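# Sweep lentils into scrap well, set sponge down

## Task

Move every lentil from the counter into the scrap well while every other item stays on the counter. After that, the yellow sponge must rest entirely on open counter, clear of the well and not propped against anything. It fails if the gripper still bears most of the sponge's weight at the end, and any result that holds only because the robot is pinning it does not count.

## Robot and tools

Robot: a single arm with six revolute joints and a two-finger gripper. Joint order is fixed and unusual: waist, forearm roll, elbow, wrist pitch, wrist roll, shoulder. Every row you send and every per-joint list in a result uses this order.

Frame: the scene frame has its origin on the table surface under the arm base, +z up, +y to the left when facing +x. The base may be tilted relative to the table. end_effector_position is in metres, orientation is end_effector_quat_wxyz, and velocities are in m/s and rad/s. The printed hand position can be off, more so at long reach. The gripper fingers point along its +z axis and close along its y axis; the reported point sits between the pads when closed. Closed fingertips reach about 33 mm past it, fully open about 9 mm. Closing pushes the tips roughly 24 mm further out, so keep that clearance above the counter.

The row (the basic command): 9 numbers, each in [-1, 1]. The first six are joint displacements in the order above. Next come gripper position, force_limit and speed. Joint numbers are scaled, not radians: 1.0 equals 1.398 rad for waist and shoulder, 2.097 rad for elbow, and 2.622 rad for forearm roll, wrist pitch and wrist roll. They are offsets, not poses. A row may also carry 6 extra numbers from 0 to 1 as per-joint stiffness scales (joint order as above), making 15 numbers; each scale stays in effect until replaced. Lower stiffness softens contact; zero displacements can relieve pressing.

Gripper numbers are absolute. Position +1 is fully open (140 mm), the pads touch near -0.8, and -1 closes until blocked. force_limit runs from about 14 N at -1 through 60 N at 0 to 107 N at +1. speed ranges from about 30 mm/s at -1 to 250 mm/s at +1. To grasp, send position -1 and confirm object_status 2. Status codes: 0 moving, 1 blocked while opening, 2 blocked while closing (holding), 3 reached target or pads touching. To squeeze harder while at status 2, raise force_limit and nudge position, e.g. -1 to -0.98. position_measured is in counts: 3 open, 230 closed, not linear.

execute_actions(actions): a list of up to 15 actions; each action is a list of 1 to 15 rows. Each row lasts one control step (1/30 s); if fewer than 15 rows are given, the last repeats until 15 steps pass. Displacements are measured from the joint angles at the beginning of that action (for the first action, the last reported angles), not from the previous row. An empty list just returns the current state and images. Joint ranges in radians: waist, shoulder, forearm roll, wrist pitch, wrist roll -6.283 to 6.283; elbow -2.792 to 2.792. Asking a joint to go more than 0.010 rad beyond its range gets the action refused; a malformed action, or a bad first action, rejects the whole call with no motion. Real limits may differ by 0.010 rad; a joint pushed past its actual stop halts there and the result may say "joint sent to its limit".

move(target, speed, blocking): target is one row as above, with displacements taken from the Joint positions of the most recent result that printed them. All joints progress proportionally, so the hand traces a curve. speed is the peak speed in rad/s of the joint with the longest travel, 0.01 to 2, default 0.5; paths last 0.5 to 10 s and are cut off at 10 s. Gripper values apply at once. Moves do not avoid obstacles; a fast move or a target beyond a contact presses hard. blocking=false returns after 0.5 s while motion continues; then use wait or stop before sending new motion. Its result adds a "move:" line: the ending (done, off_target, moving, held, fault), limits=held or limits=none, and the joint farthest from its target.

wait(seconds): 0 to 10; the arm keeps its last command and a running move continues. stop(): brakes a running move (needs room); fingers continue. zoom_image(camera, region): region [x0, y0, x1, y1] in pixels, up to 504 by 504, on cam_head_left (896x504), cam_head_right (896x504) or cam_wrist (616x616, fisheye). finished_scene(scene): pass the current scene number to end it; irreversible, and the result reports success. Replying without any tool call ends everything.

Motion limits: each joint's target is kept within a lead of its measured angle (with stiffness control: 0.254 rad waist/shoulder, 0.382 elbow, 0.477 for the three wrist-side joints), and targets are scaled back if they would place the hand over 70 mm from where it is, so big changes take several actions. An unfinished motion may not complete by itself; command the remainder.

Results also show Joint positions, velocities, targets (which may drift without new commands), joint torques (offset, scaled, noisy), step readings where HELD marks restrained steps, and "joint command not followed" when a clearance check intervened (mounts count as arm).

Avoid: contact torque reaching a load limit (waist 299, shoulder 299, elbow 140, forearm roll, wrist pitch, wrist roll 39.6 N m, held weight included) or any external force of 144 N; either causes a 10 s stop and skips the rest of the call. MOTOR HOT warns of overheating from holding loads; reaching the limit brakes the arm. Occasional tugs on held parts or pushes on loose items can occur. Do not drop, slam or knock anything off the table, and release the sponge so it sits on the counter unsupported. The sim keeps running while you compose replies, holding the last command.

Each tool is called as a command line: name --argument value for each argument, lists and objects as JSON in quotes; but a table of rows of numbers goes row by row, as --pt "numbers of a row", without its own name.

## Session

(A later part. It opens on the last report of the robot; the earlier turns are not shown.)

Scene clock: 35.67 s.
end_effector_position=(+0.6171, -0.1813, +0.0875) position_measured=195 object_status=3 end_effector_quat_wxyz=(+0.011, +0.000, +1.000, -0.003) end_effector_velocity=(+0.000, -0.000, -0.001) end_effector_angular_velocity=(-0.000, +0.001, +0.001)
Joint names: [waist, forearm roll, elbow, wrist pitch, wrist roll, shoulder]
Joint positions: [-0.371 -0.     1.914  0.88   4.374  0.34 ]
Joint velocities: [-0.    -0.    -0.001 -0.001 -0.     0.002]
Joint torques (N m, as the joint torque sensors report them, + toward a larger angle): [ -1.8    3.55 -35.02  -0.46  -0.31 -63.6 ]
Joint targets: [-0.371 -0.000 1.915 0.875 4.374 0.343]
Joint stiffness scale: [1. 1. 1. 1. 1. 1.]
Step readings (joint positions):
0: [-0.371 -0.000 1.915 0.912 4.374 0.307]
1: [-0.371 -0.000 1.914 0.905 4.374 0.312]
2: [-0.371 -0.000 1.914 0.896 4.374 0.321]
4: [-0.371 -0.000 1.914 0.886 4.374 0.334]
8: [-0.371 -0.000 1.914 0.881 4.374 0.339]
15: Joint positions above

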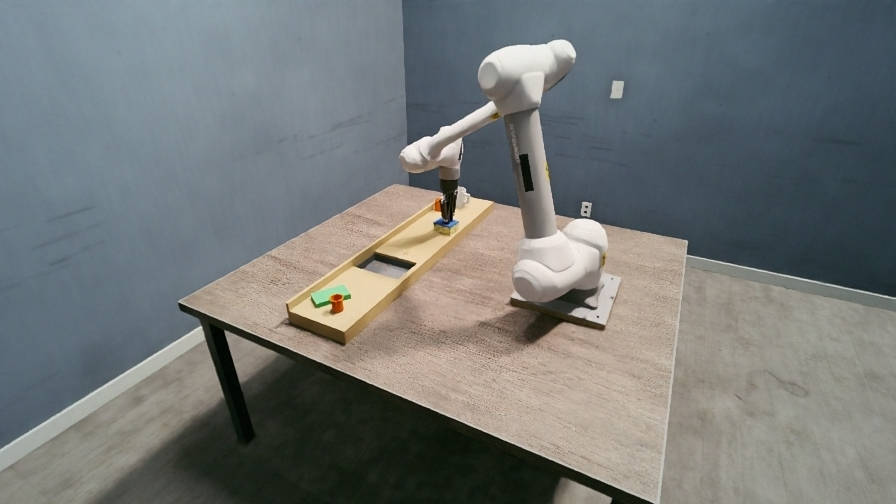

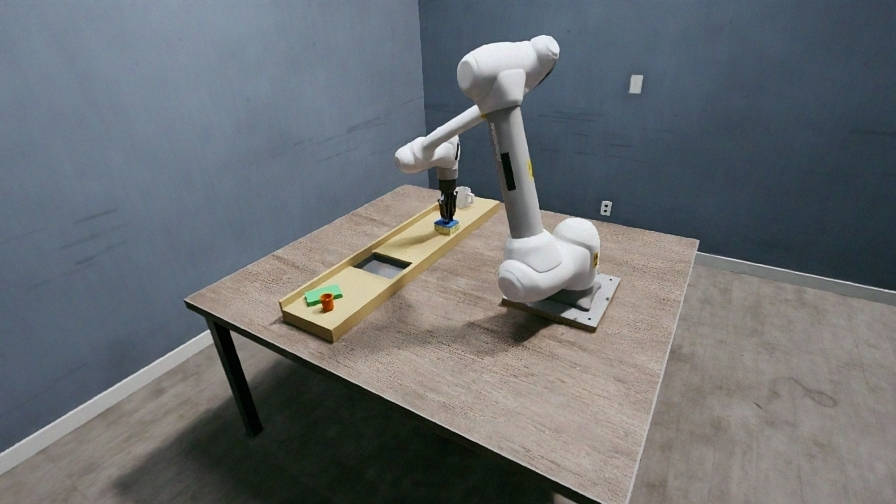

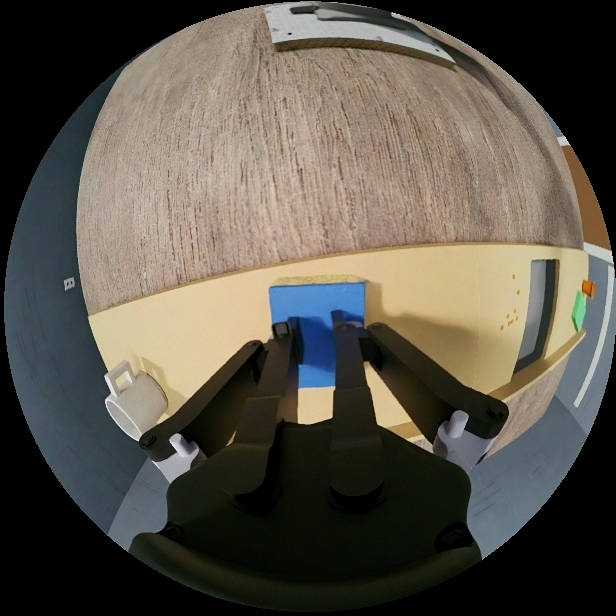

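move --target '[0.42,0,0,0,0.224,0.002,-0.52,-1,-0.6]' --speed 0.18

execute_actions --actions '[[[0,0,0,0.02,0,-0.04,-0.52,-1,-0.6]]]'

zoom_image --camera "cam_wrist" --region '[40, 200, 340, 420]'

zoom_image --camera "cam_head_left" --region '[340, 180, 500, 290]'

Scene clock: 41.83 s.
end_effector_position=(+0.6149, +0.1891, +0.0860) position_measured=195 object_status=3 end_effector_quat_wxyz=(+0.011, +0.001, +1.000, -0.001) end_effector_velocity=(+0.000, +0.000, +0.001) end_effector_angular_velocity=(+0.001, -0.001, -0.002)
Joint names: [waist, forearm roll, elbow, wrist pitch, wrist roll, shoulder]
Joint positions: [ 0.212 -0.     1.914  0.88   4.959  0.34 ]
Joint velocities: [-0.     0.001 -0.    -0.     0.001 -0.001]
Joint torques (N m, as the joint torque sensors report them, + toward a larger angle): [ -3.95   3.67 -35.19   0.69  -0.55 -66.49]
Joint targets: [0.216 -0.000 1.914 0.880 4.961 0.342]
Joint stiffness scale: [1. 1. 1. 1. 1. 1.]
move: done; limits=none; farthest joint: the waist, 0.004 radians from its target (0.587 radians at the start)

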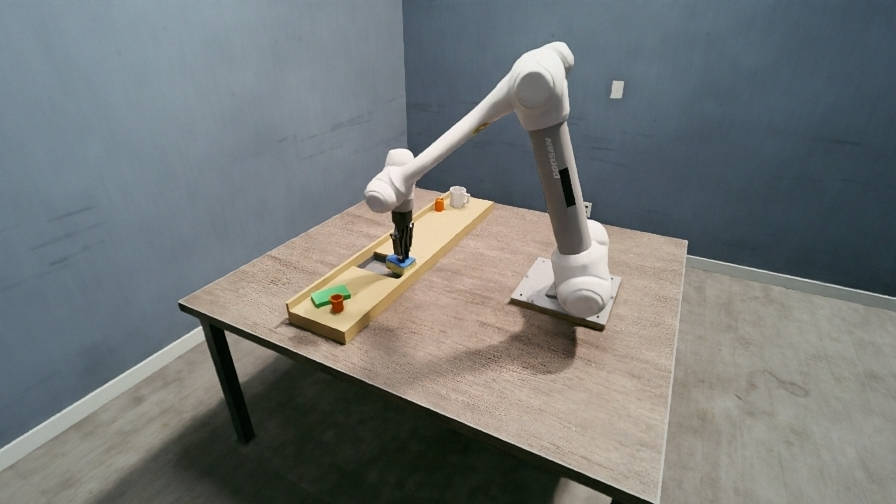

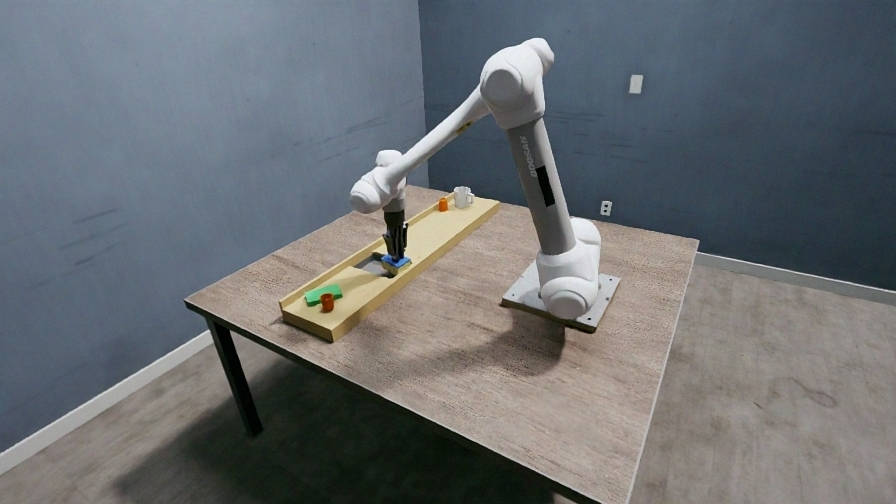

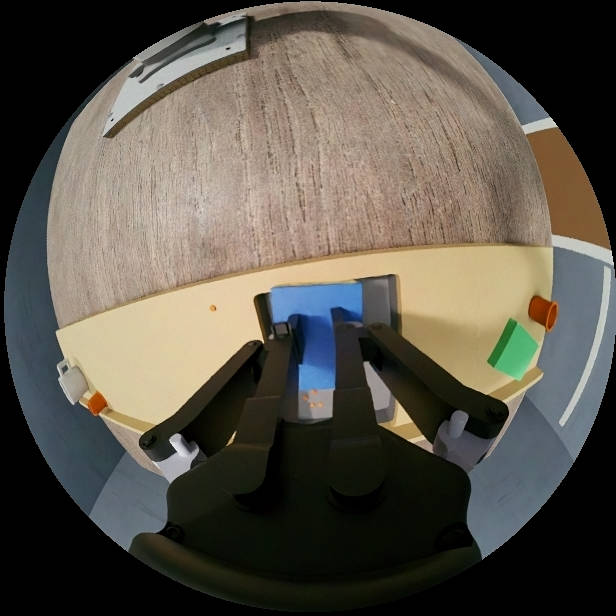

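Scene clock: 42.33 s.
end_effector_position=(+0.6024, +0.1861, +0.1187) position_measured=195 object_status=3 end_effector_quat_wxyz=(+0.012, +0.001, +1.000, -0.001) end_effector_velocity=(-0.001, -0.001, -0.001) end_effector_angular_velocity=(-0.002, +0.003, +0.001)
Joint names: [waist, forearm roll, elbow, wrist pitch, wrist roll, shoulder]
Joint positions: [ 0.212 -0.     1.915  0.928  4.959  0.287]
Joint velocities: [-0.    -0.001  0.     0.001  0.     0.002]
Joint torques (N m, as the joint torque sensors report them, + toward a larger angle): [ -3.39   3.61 -35.59   0.34  -0.34 -64.36]
Joint targets: [0.212 -0.000 1.914 0.932 4.959 0.284]
Joint stiffness scale: [1. 1. 1. 1. 1. 1.]
Step readings (joint positions):
0: [0.212 -0.000 1.914 0.880 4.959 0.340]
1: [0.212 -0.000 1.915 0.889 4.959 0.332]
2: [0.212 -0.000 1.915 0.903 4.959 0.317]
4: [0.212 -0.000 1.915 0.918 4.959 0.297]
8: [0.212 -0.000 1.915 0.927 4.959 0.288]
15: Joint positions above

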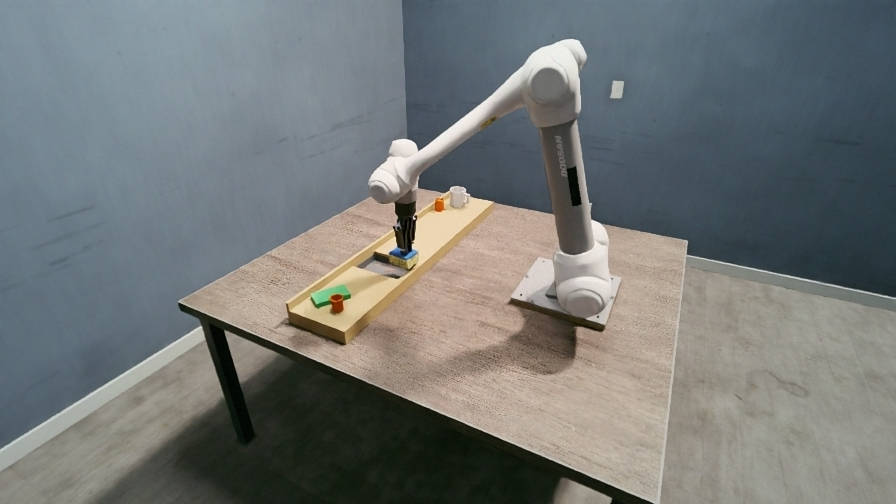

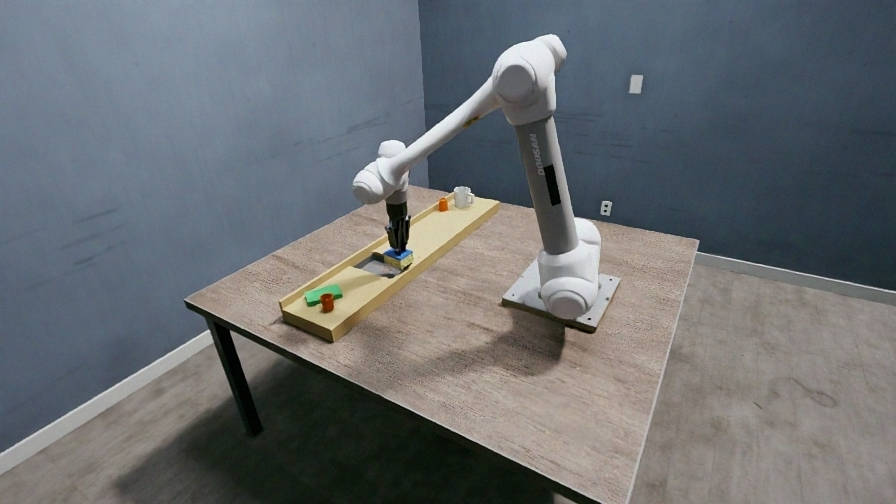

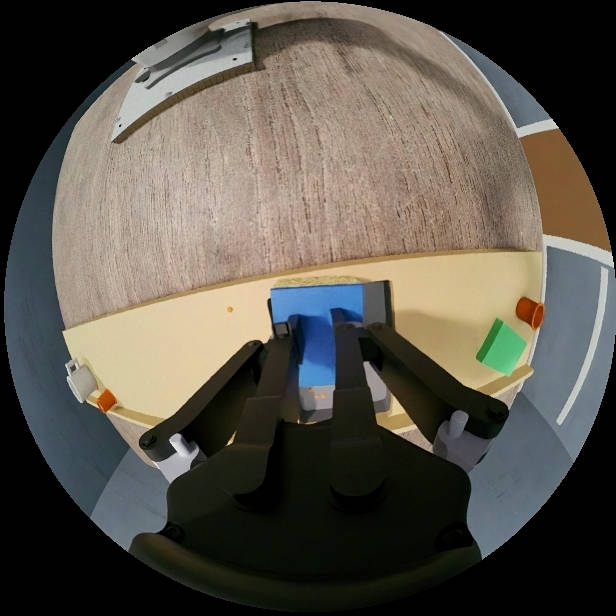

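Region (40, 200, 340, 420) of cam_wrist's 616x616 image, scaled by 1.680, with more detail than that image has; it fills the top 370 rows of this view, and the rest is white.

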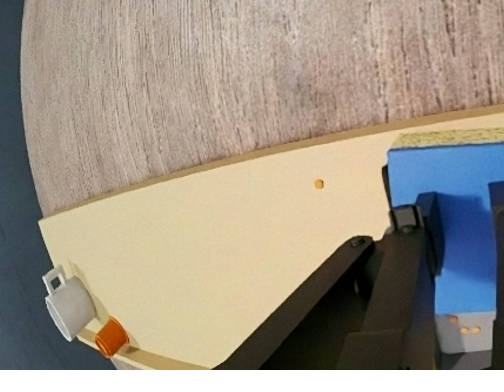

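Region (340, 180, 500, 290) of cam_head_left's 896x504 image, scaled by 3.150, with more detail than that image has; it fills the top 346 rows of this view, and the rest is white.

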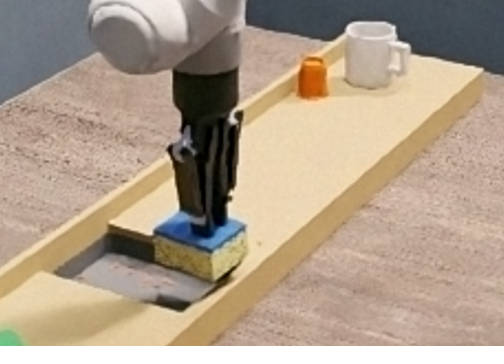

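move --target '[-0.208,0,0.032,-0.0165,-0.1115,-0.018,-0.52,-1,-0.6]' --speed 0.5

execute_actions --actions '[[[0,0,0,-0.014,0,0.0255,-0.52,-1,-0.6]]]'

move --target '[0.188,0,-0.026,0.008,0.0995,0.028,-0.52,-1,-0.6]' --speed 0.16

Scene clock: 47.70 s.
end_effector_position=(+0.6027, +0.0086, +0.1045) position_measured=195 object_status=3 end_effector_quat_wxyz=(+0.011, -0.000, +1.000, -0.002) end_effector_velocity=(+0.001, +0.000, +0.000) end_effector_angular_velocity=(+0.000, -0.002, +0.001)
Joint names: [waist, forearm roll, elbow, wrist pitch, wrist roll, shoulder]
Joint positions: [-0.075 -0.     1.978  0.889  4.669  0.265]
Joint velocities: [-0.     0.    -0.    -0.001 -0.001 -0.   ]
Joint torques (N m, as the joint torque sensors report them, + toward a larger angle): [ -4.49   3.33 -35.1    0.4   -0.16 -60.36]
Joint targets: [-0.079 -0.000 1.982 0.885 4.667 0.262]
Joint stiffness scale: [1. 1. 1. 1. 1. 1.]
move: done; limits=none; farthest joint: the waist, 0.004 radians from its target (0.291 radians at the start)

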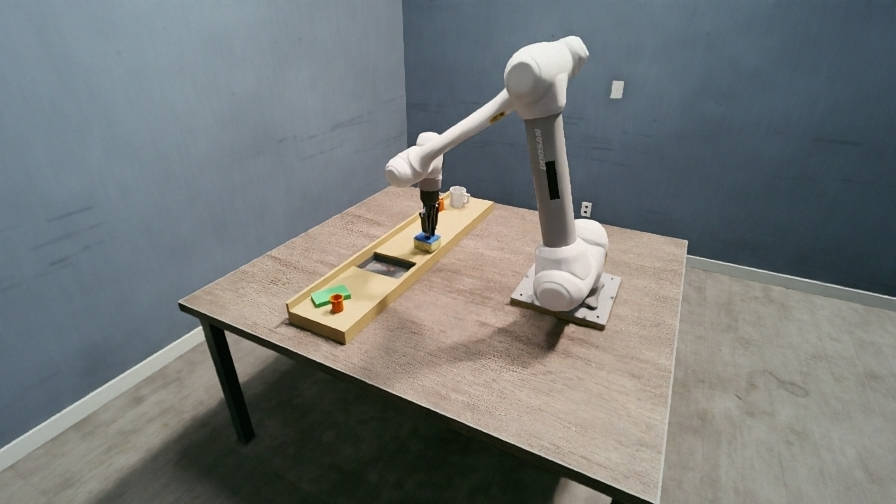

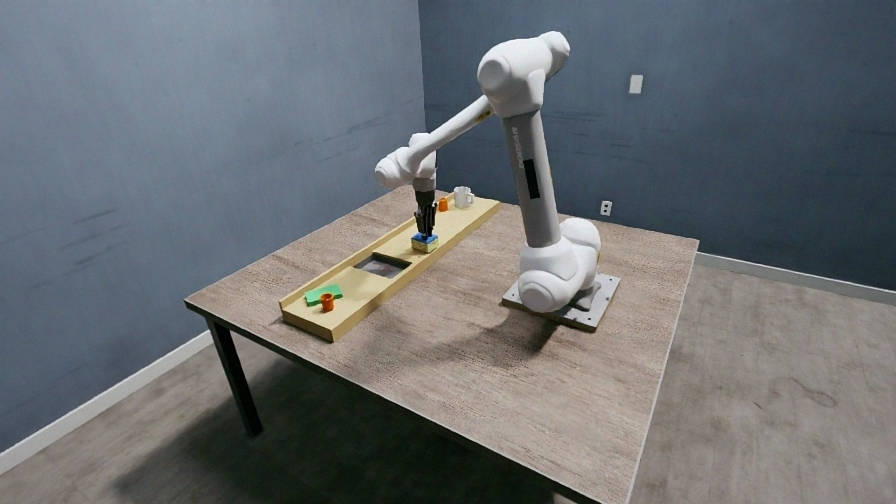

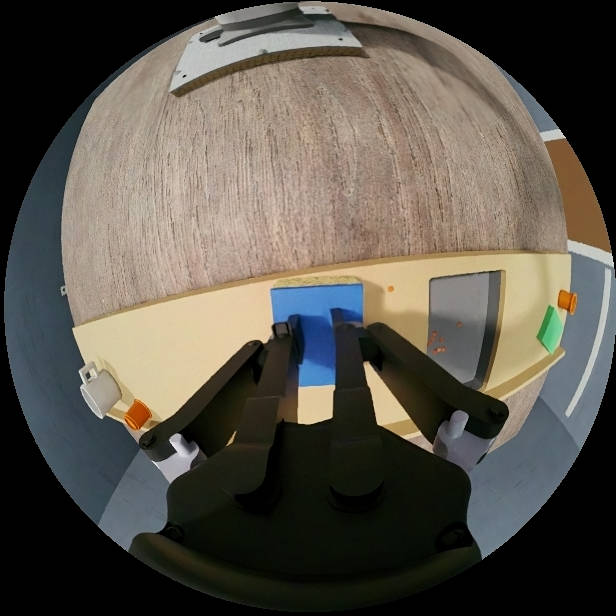

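Scene clock: 48.20 s.
end_effector_position=(+0.6111, +0.0082, +0.0857) position_measured=195 object_status=3 end_effector_quat_wxyz=(+0.011, -0.000, +1.000, -0.002) end_effector_velocity=(+0.000, +0.001, +0.000) end_effector_angular_velocity=(+0.001, -0.001, -0.000)
Joint names: [waist, forearm roll, elbow, wrist pitch, wrist roll, shoulder]
Joint positions: [-0.075 -0.     1.978  0.857  4.669  0.297]
Joint velocities: [ 0.     0.001 -0.001  0.    -0.    -0.   ]
Joint torques (N m, as the joint torque sensors report them, + toward a larger angle): [ -2.68   3.09 -33.95  -0.31  -0.39 -59.23]
Joint targets: [-0.075 -0.000 1.978 0.852 4.669 0.301]
Joint stiffness scale: [1. 1. 1. 1. 1. 1.]
Step readings (joint positions):
0: [-0.075 -0.000 1.978 0.889 4.669 0.265]
1: [-0.075 -0.000 1.978 0.882 4.669 0.270]
2: [-0.075 -0.000 1.978 0.873 4.669 0.279]
4: [-0.075 -0.000 1.978 0.863 4.669 0.292]
8: [-0.075 -0.000 1.978 0.858 4.669 0.297]
15: Joint positions above

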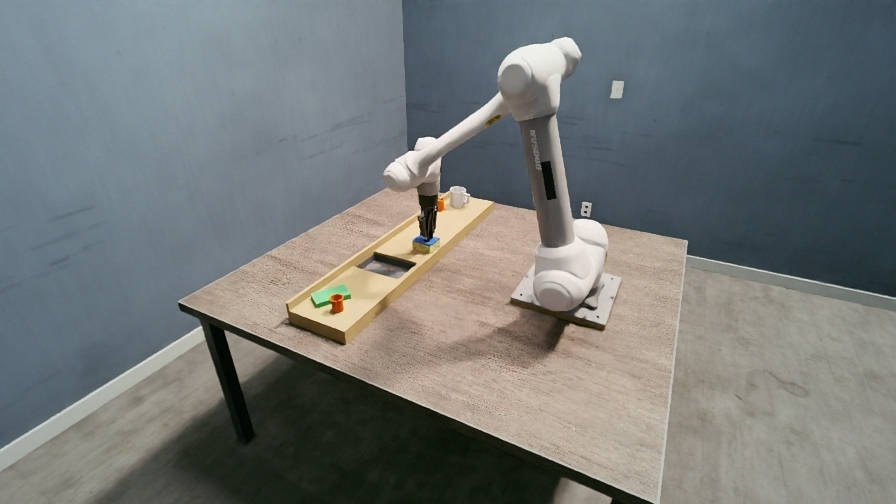

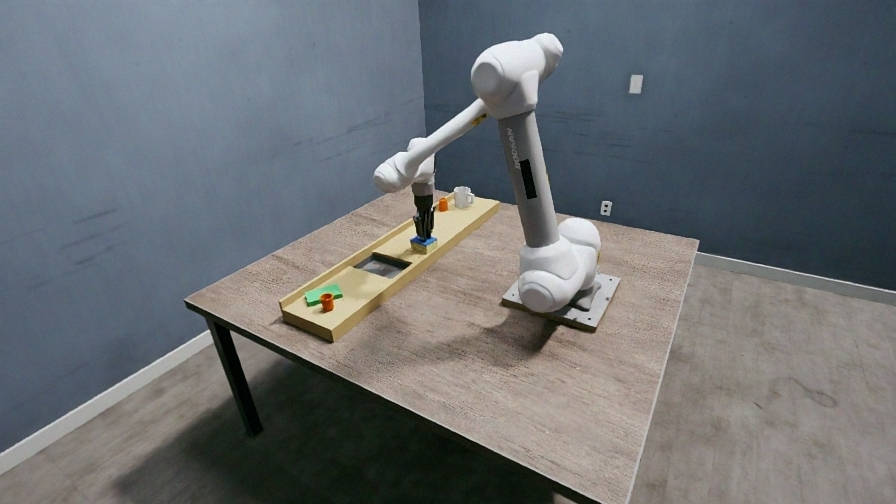

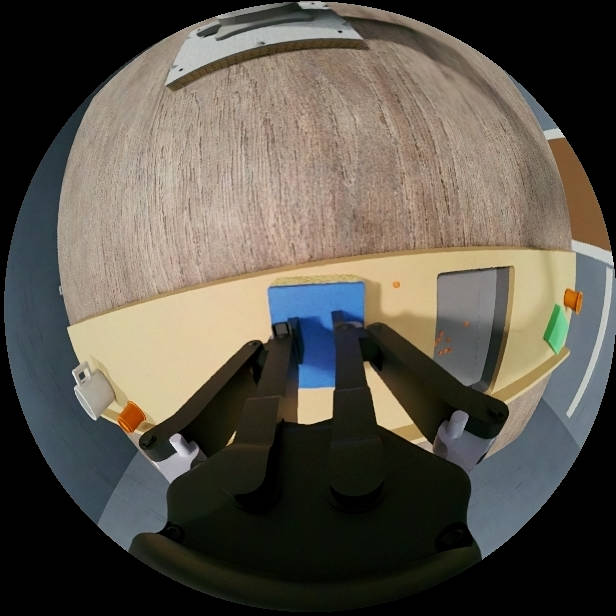

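Scene clock: 50.23 s.
end_effector_position=(+0.6141, +0.1703, +0.0849) position_measured=195 object_status=3 end_effector_quat_wxyz=(+0.011, -0.001, +1.000, -0.001) end_effector_velocity=(+0.000, +0.000, -0.000) end_effector_angular_velocity=(+0.001, +0.000, -0.002)
Joint names: [waist, forearm roll, elbow, wrist pitch, wrist roll, shoulder]
Joint positions: [ 0.184 -0.     1.927  0.874  4.927  0.333]
Joint velocities: [ 0.     0.001 -0.001  0.     0.001  0.001]
Joint torques (N m, as the joint torque sensors report them, + toward a larger angle): [ -3.66   3.39 -33.82   0.72  -0.32 -66.49]
Joint targets: [0.188 -0.000 1.923 0.878 4.930 0.336]
Joint stiffness scale: [1. 1. 1. 1. 1. 1.]
move: done; limits=none; farthest joint: the waist, 0.004 radians from its target (0.263 radians at the start)

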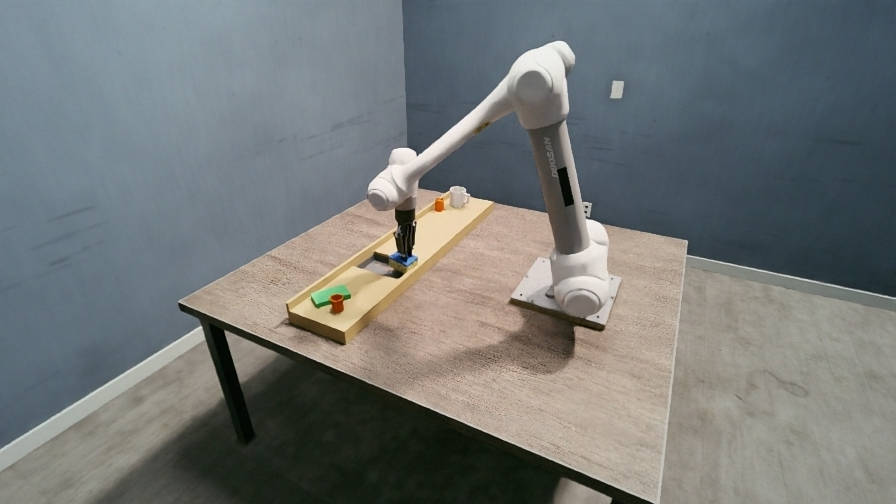

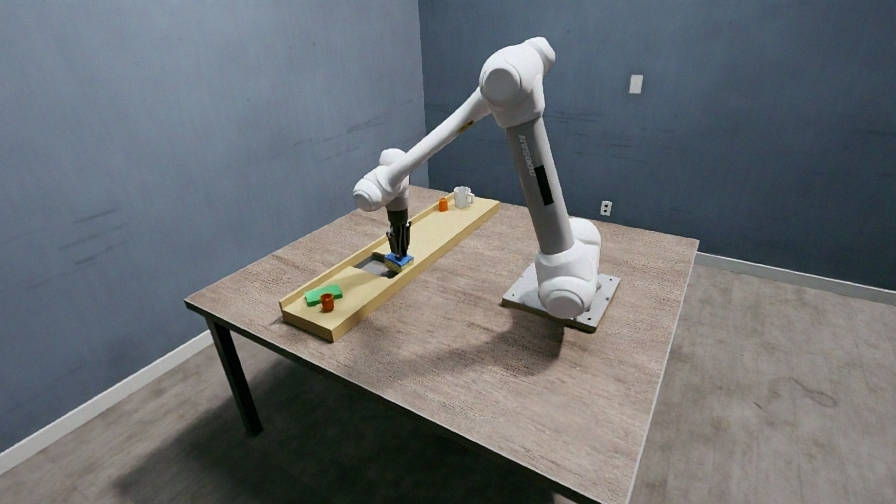

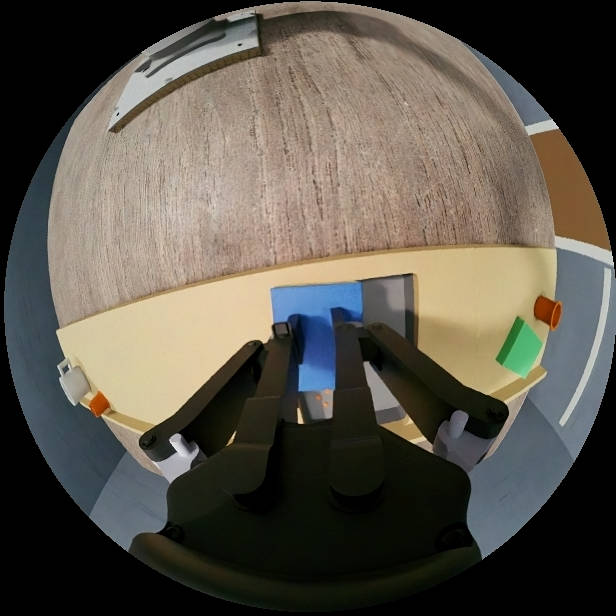

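execute_actions --actions '[[[0,0,0,0.02,0,-0.04,-0.52,-1,-0.6]]]'

move --target '[-0.292,0,-0.034,0.004,-0.155,0.049,-0.52,-1,-0.6]' --speed 0.6

execute_actions --actions '[[[0,0,0,-0.013,0,0.0235,-0.52,-1,-0.6]],[[0,0,0,0,0,0,0.6,-1,0.3]],[[0,0,0,0.07,0,-0.14,0.6,-1,0.3]],[[0.1,0,0,0.03,0,-0.06,1,-1,0.3]]]'

zoom_image --camera "cam_wrist" --region '[140, 180, 520, 430]'

zoom_image --camera "cam_head_left" --region '[330, 190, 490, 300]'

Scene clock: 55.73 s.
end_effector_position=(+0.6015, +0.1675, +0.1172) position_measured=195 object_status=3 end_effector_quat_wxyz=(+0.012, -0.000, +1.000, -0.001) end_effector_velocity=(-0.000, -0.000, -0.000) end_effector_angular_velocity=(+0.000, +0.001, -0.001)
Joint names: [waist, forearm roll, elbow, wrist pitch, wrist roll, shoulder]
Joint positions: [ 0.184 -0.001  1.928  0.922  4.928  0.28 ]
Joint velocities: [-0.     0.    -0.     0.001  0.     0.   ]
Joint torques (N m, as the joint torque sensors report them, + toward a larger angle): [ -3.45   3.58 -35.05   0.57  -0.37 -62.57]
Joint targets: [0.184 -0.000 1.927 0.926 4.927 0.277]
Joint stiffness scale: [1. 1. 1. 1. 1. 1.]
Step readings (joint positions):
0: [0.184 -0.000 1.927 0.874 4.928 0.333]
1: [0.184 -0.001 1.927 0.883 4.928 0.326]
2: [0.184 -0.001 1.928 0.897 4.928 0.311]
4: [0.184 -0.001 1.928 0.912 4.928 0.291]
8: [0.184 -0.001 1.928 0.921 4.928 0.281]
15: Joint positions above

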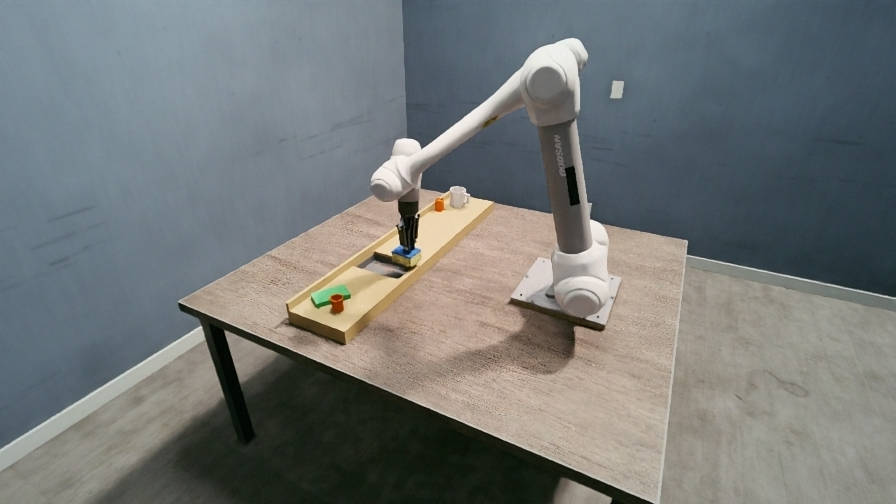

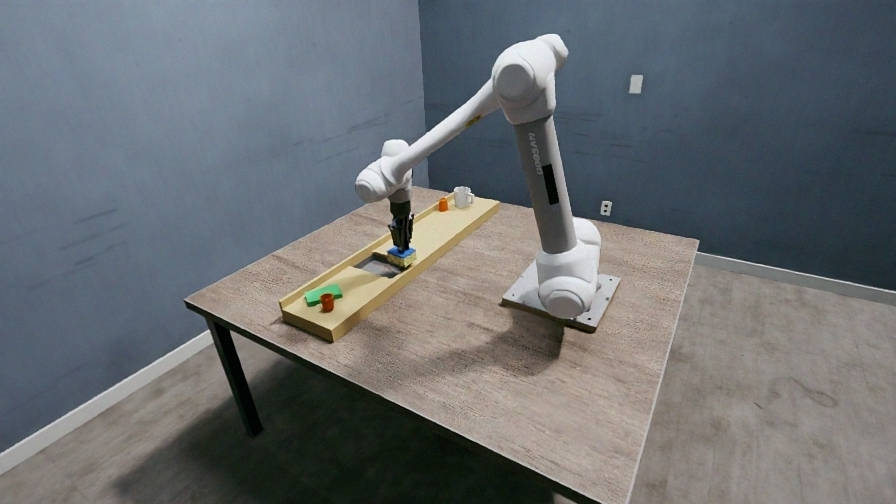

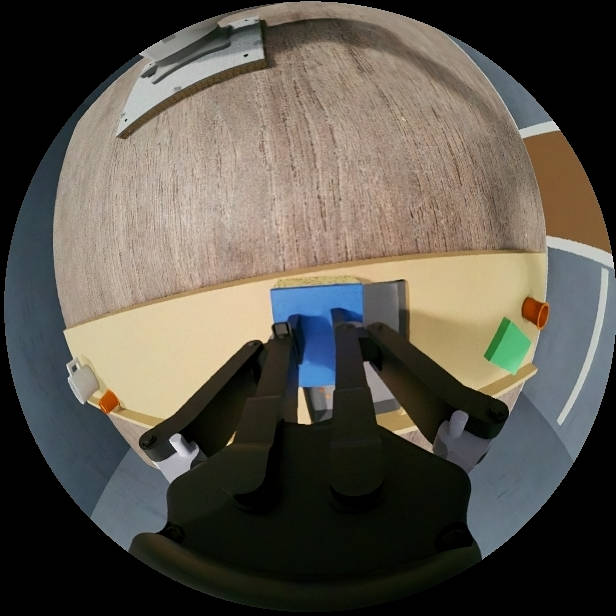

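Scene clock: 56.97 s.
end_effector_position=(+0.6560, -0.0905, +0.1076) position_measured=195 object_status=3 end_effector_quat_wxyz=(+0.010, -0.000, +1.000, -0.003) end_effector_velocity=(-0.000, +0.000, -0.000) end_effector_angular_velocity=(-0.000, -0.000, +0.001)
Joint names: [waist, forearm roll, elbow, wrist pitch, wrist roll, shoulder]
Joint positions: [-0.221 -0.001  1.86   0.929  4.524  0.345]
Joint velocities: [ 0.    -0.     0.001 -0.001 -0.001 -0.   ]
Joint torques (N m, as the joint torque sensors report them, + toward a larger angle): [ -2.84   3.6  -36.42   0.26  -0.93 -68.39]
Joint targets: [-0.225 -0.001 1.857 0.933 4.521 0.349]
Joint stiffness scale: [1. 1. 1. 1. 1. 1.]
move: done; limits=none; farthest joint: the elbow, 0.004 radians from its target (0.071 radians at the start)

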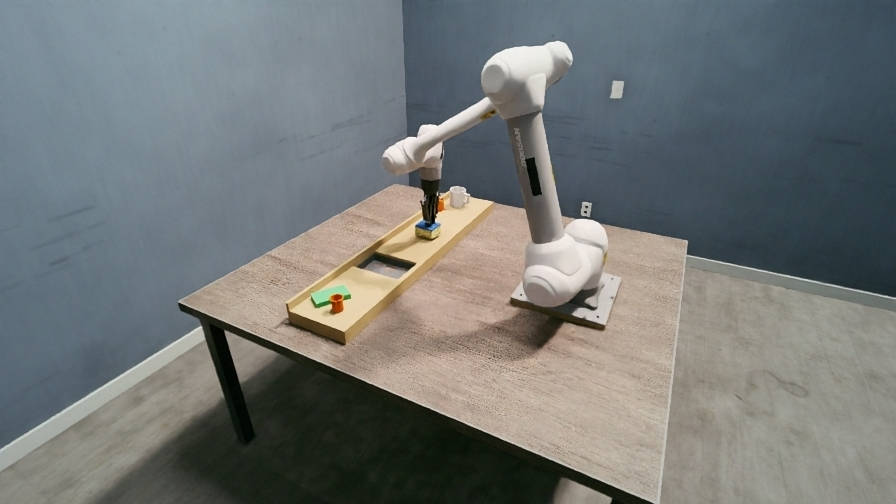

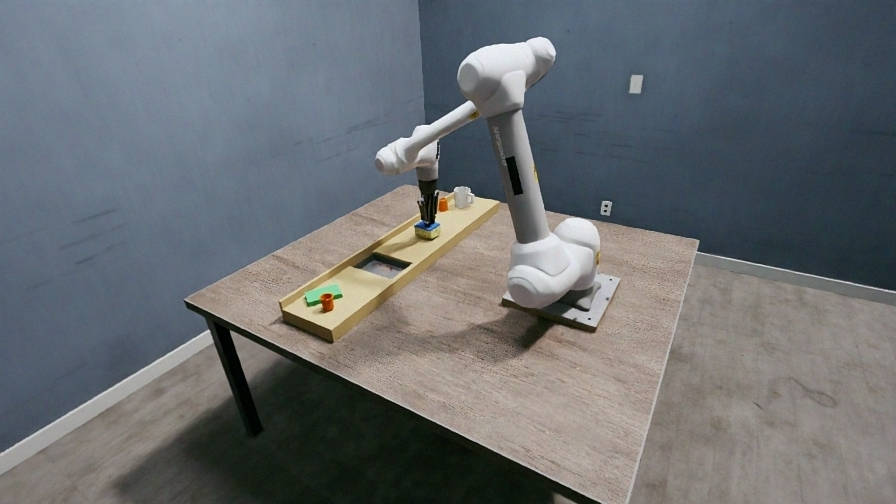

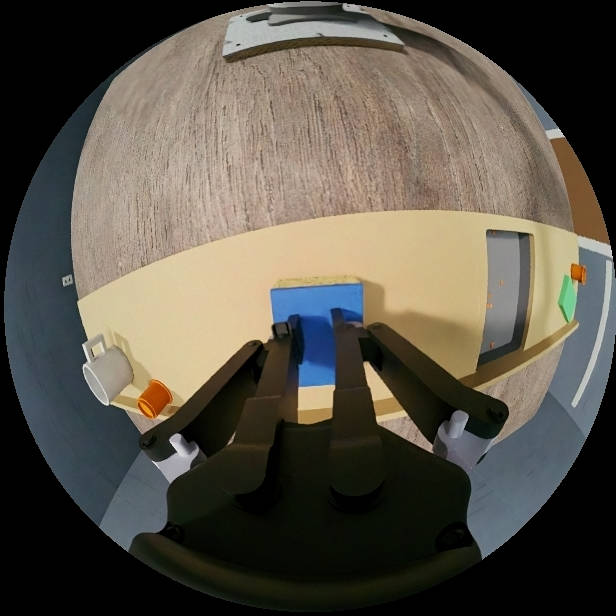

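Scene clock: 58.97 s.
end_effector_position=(+0.5864, +0.0036, +0.2586) position_measured=3 object_status=3 end_effector_quat_wxyz=(+0.020, -0.068, +0.997, -0.005) end_effector_velocity=(-0.001, +0.000, -0.000) end_effector_angular_velocity=(-0.001, +0.002, +0.001)
Joint names: [waist, forearm roll, elbow, wrist pitch, wrist roll, shoulder]
Joint positions: [-0.085 -0.002  1.861  1.153  4.524  0.101]
Joint velocities: [ 0.001 -0.001 -0.     0.002  0.     0.   ]
Joint torques (N m, as the joint torque sensors report them, + toward a larger angle): [ -4.21   4.11 -41.5    0.87  -0.36 -49.93]
Joint targets: [-0.082 -0.001 1.860 1.157 4.524 0.098]
Joint stiffness scale: [1. 1. 1. 1. 1. 1.]
Step readings (joint positions; steps 1 to 15: 1st action; 16 to 30: 2nd action; 31 to 45: 3rd action; 46 to 60: 4th action):
0: [-0.221 -0.001 1.860 0.929 4.524 0.345]
1: [-0.221 -0.001 1.860 0.923 4.524 0.349]
2: [-0.221 -0.001 1.860 0.914 4.524 0.357]
4: [-0.221 -0.001 1.860 0.905 4.524 0.368]
8: [-0.221 -0.001 1.860 0.900 4.524 0.374]
15: [-0.221 -0.001 1.860 0.899 4.524 0.374]
16: [-0.221 -0.001 1.860 0.899 4.524 0.374]
17: [-0.221 -0.001 1.860 0.899 4.524 0.374]
19: [-0.221 -0.001 1.860 0.899 4.524 0.374]
23: [-0.221 -0.001 1.860 0.899 4.524 0.374]
30: [-0.221 -0.001 1.860 0.899 4.524 0.374]
31: [-0.221 -0.001 1.861 0.917 4.524 0.364]
32: [-0.221 -0.001 1.863 0.946 4.524 0.337]
34: [-0.221 -0.001 1.862 0.998 4.524 0.277]
38: [-0.221 -0.001 1.860 1.065 4.524 0.195]
45: [-0.221 -0.001 1.860 1.078 4.524 0.182]
46: [-0.209 -0.001 1.860 1.088 4.524 0.175]
47: [-0.181 -0.002 1.861 1.103 4.524 0.160]
49: [-0.129 -0.002 1.861 1.130 4.524 0.128]
53: [-0.090 -0.002 1.861 1.149 4.524 0.103]
60: Joint positions above

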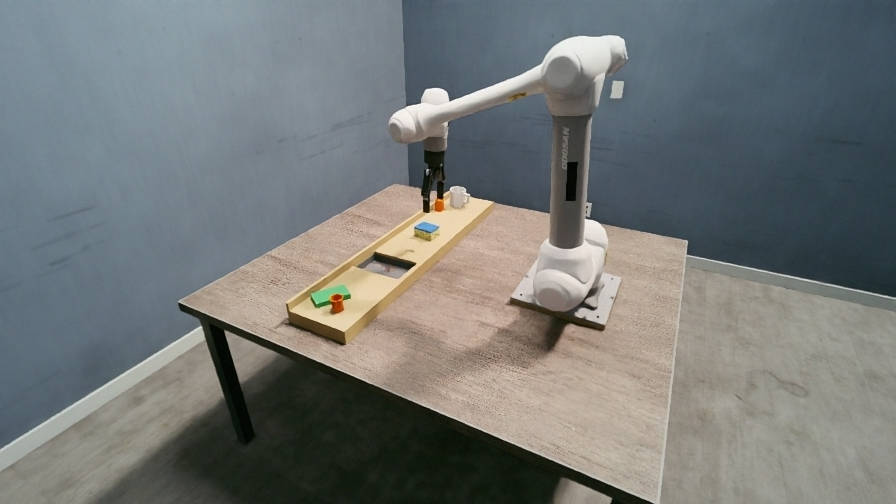

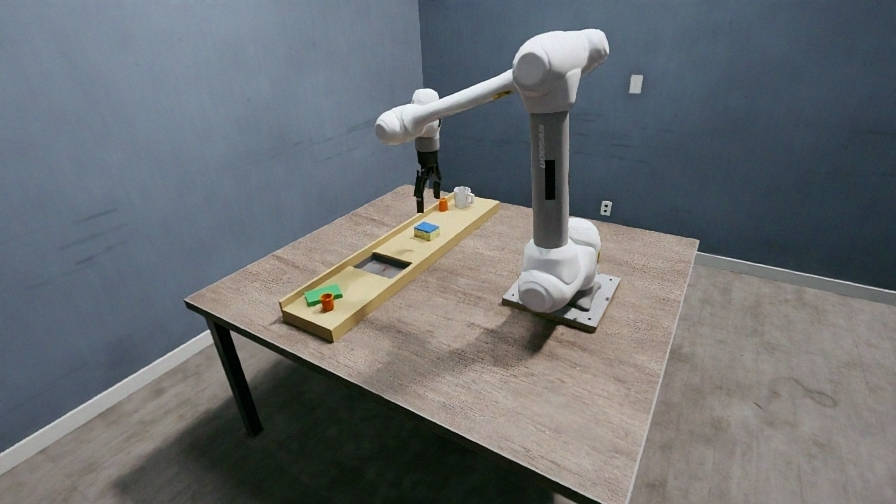

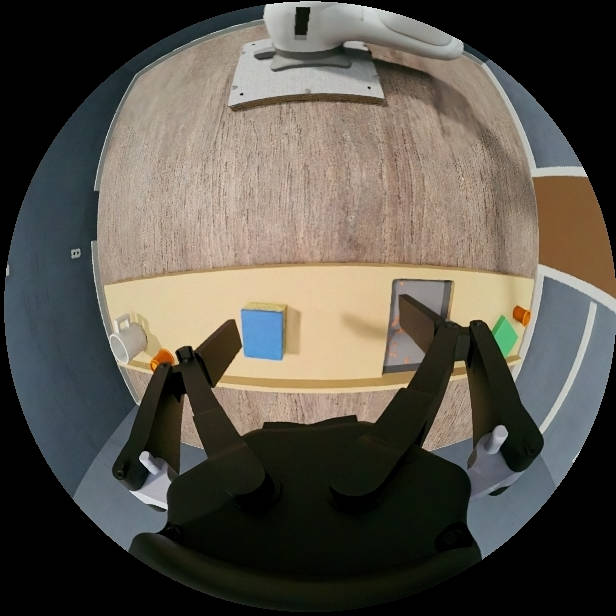

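Region (140, 180, 520, 430) of cam_wrist's 616x616 image, scaled by 1.326, with more detail than that image has; it fills the top 332 rows of this view, and the rest is white.

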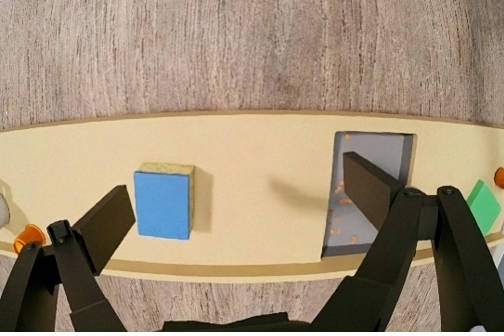

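Region (330, 190, 490, 300) of cam_head_left's 896x504 image, scaled by 3.150, with more detail than that image has; it fills the top 346 rows of this view, and the rest is white.

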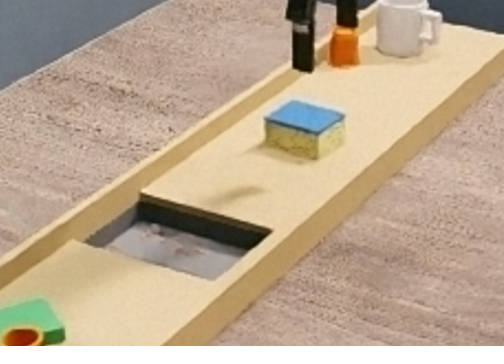

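execute_actions --actions '[]'

Scene clock: 61.50 s.
end_effector_position=(+0.5863, +0.0036, +0.2586) position_measured=3 object_status=3 end_effector_quat_wxyz=(+0.020, -0.068, +0.997, -0.005) end_effector_velocity=(+0.001, -0.000, +0.001) end_effector_angular_velocity=(+0.000, -0.002, -0.000)
Joint names: [waist, forearm roll, elbow, wrist pitch, wrist roll, shoulder]
Joint positions: [-0.085 -0.002  1.861  1.153  4.524  0.101]
Joint velocities: [-0.     0.    -0.002 -0.     0.     0.001]
Joint torques (N m, as the joint torque sensors report them, + toward a larger angle): [ -1.38   3.94 -41.45   0.53  -0.39 -48.59]
Joint targets: [-0.082 -0.001 1.860 1.157 4.524 0.098]
Joint stiffness scale: [1. 1. 1. 1. 1. 1.]

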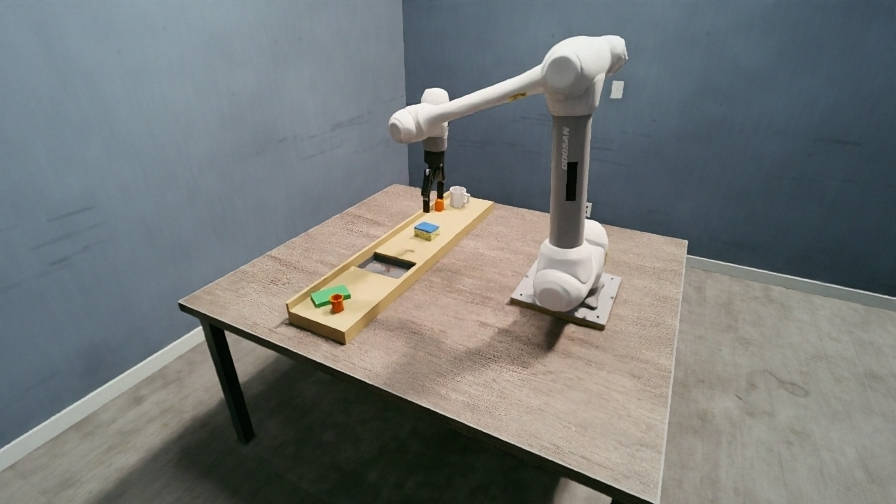

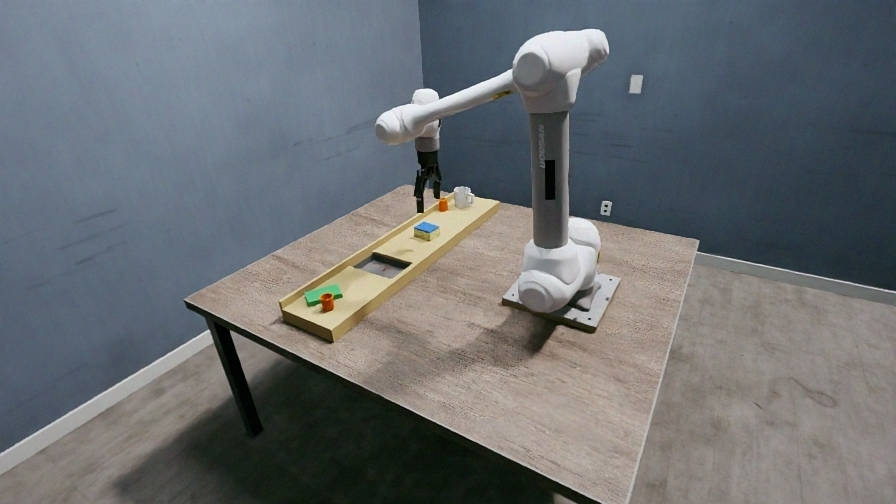

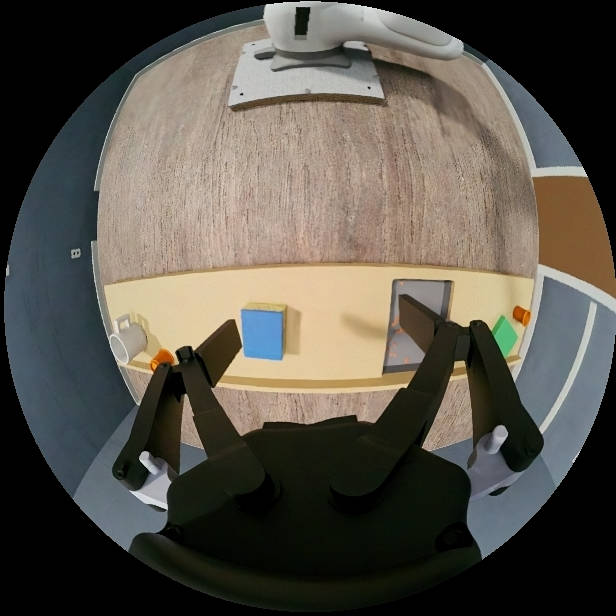

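finished_scene --scene 2

The scene is finished: the task was done.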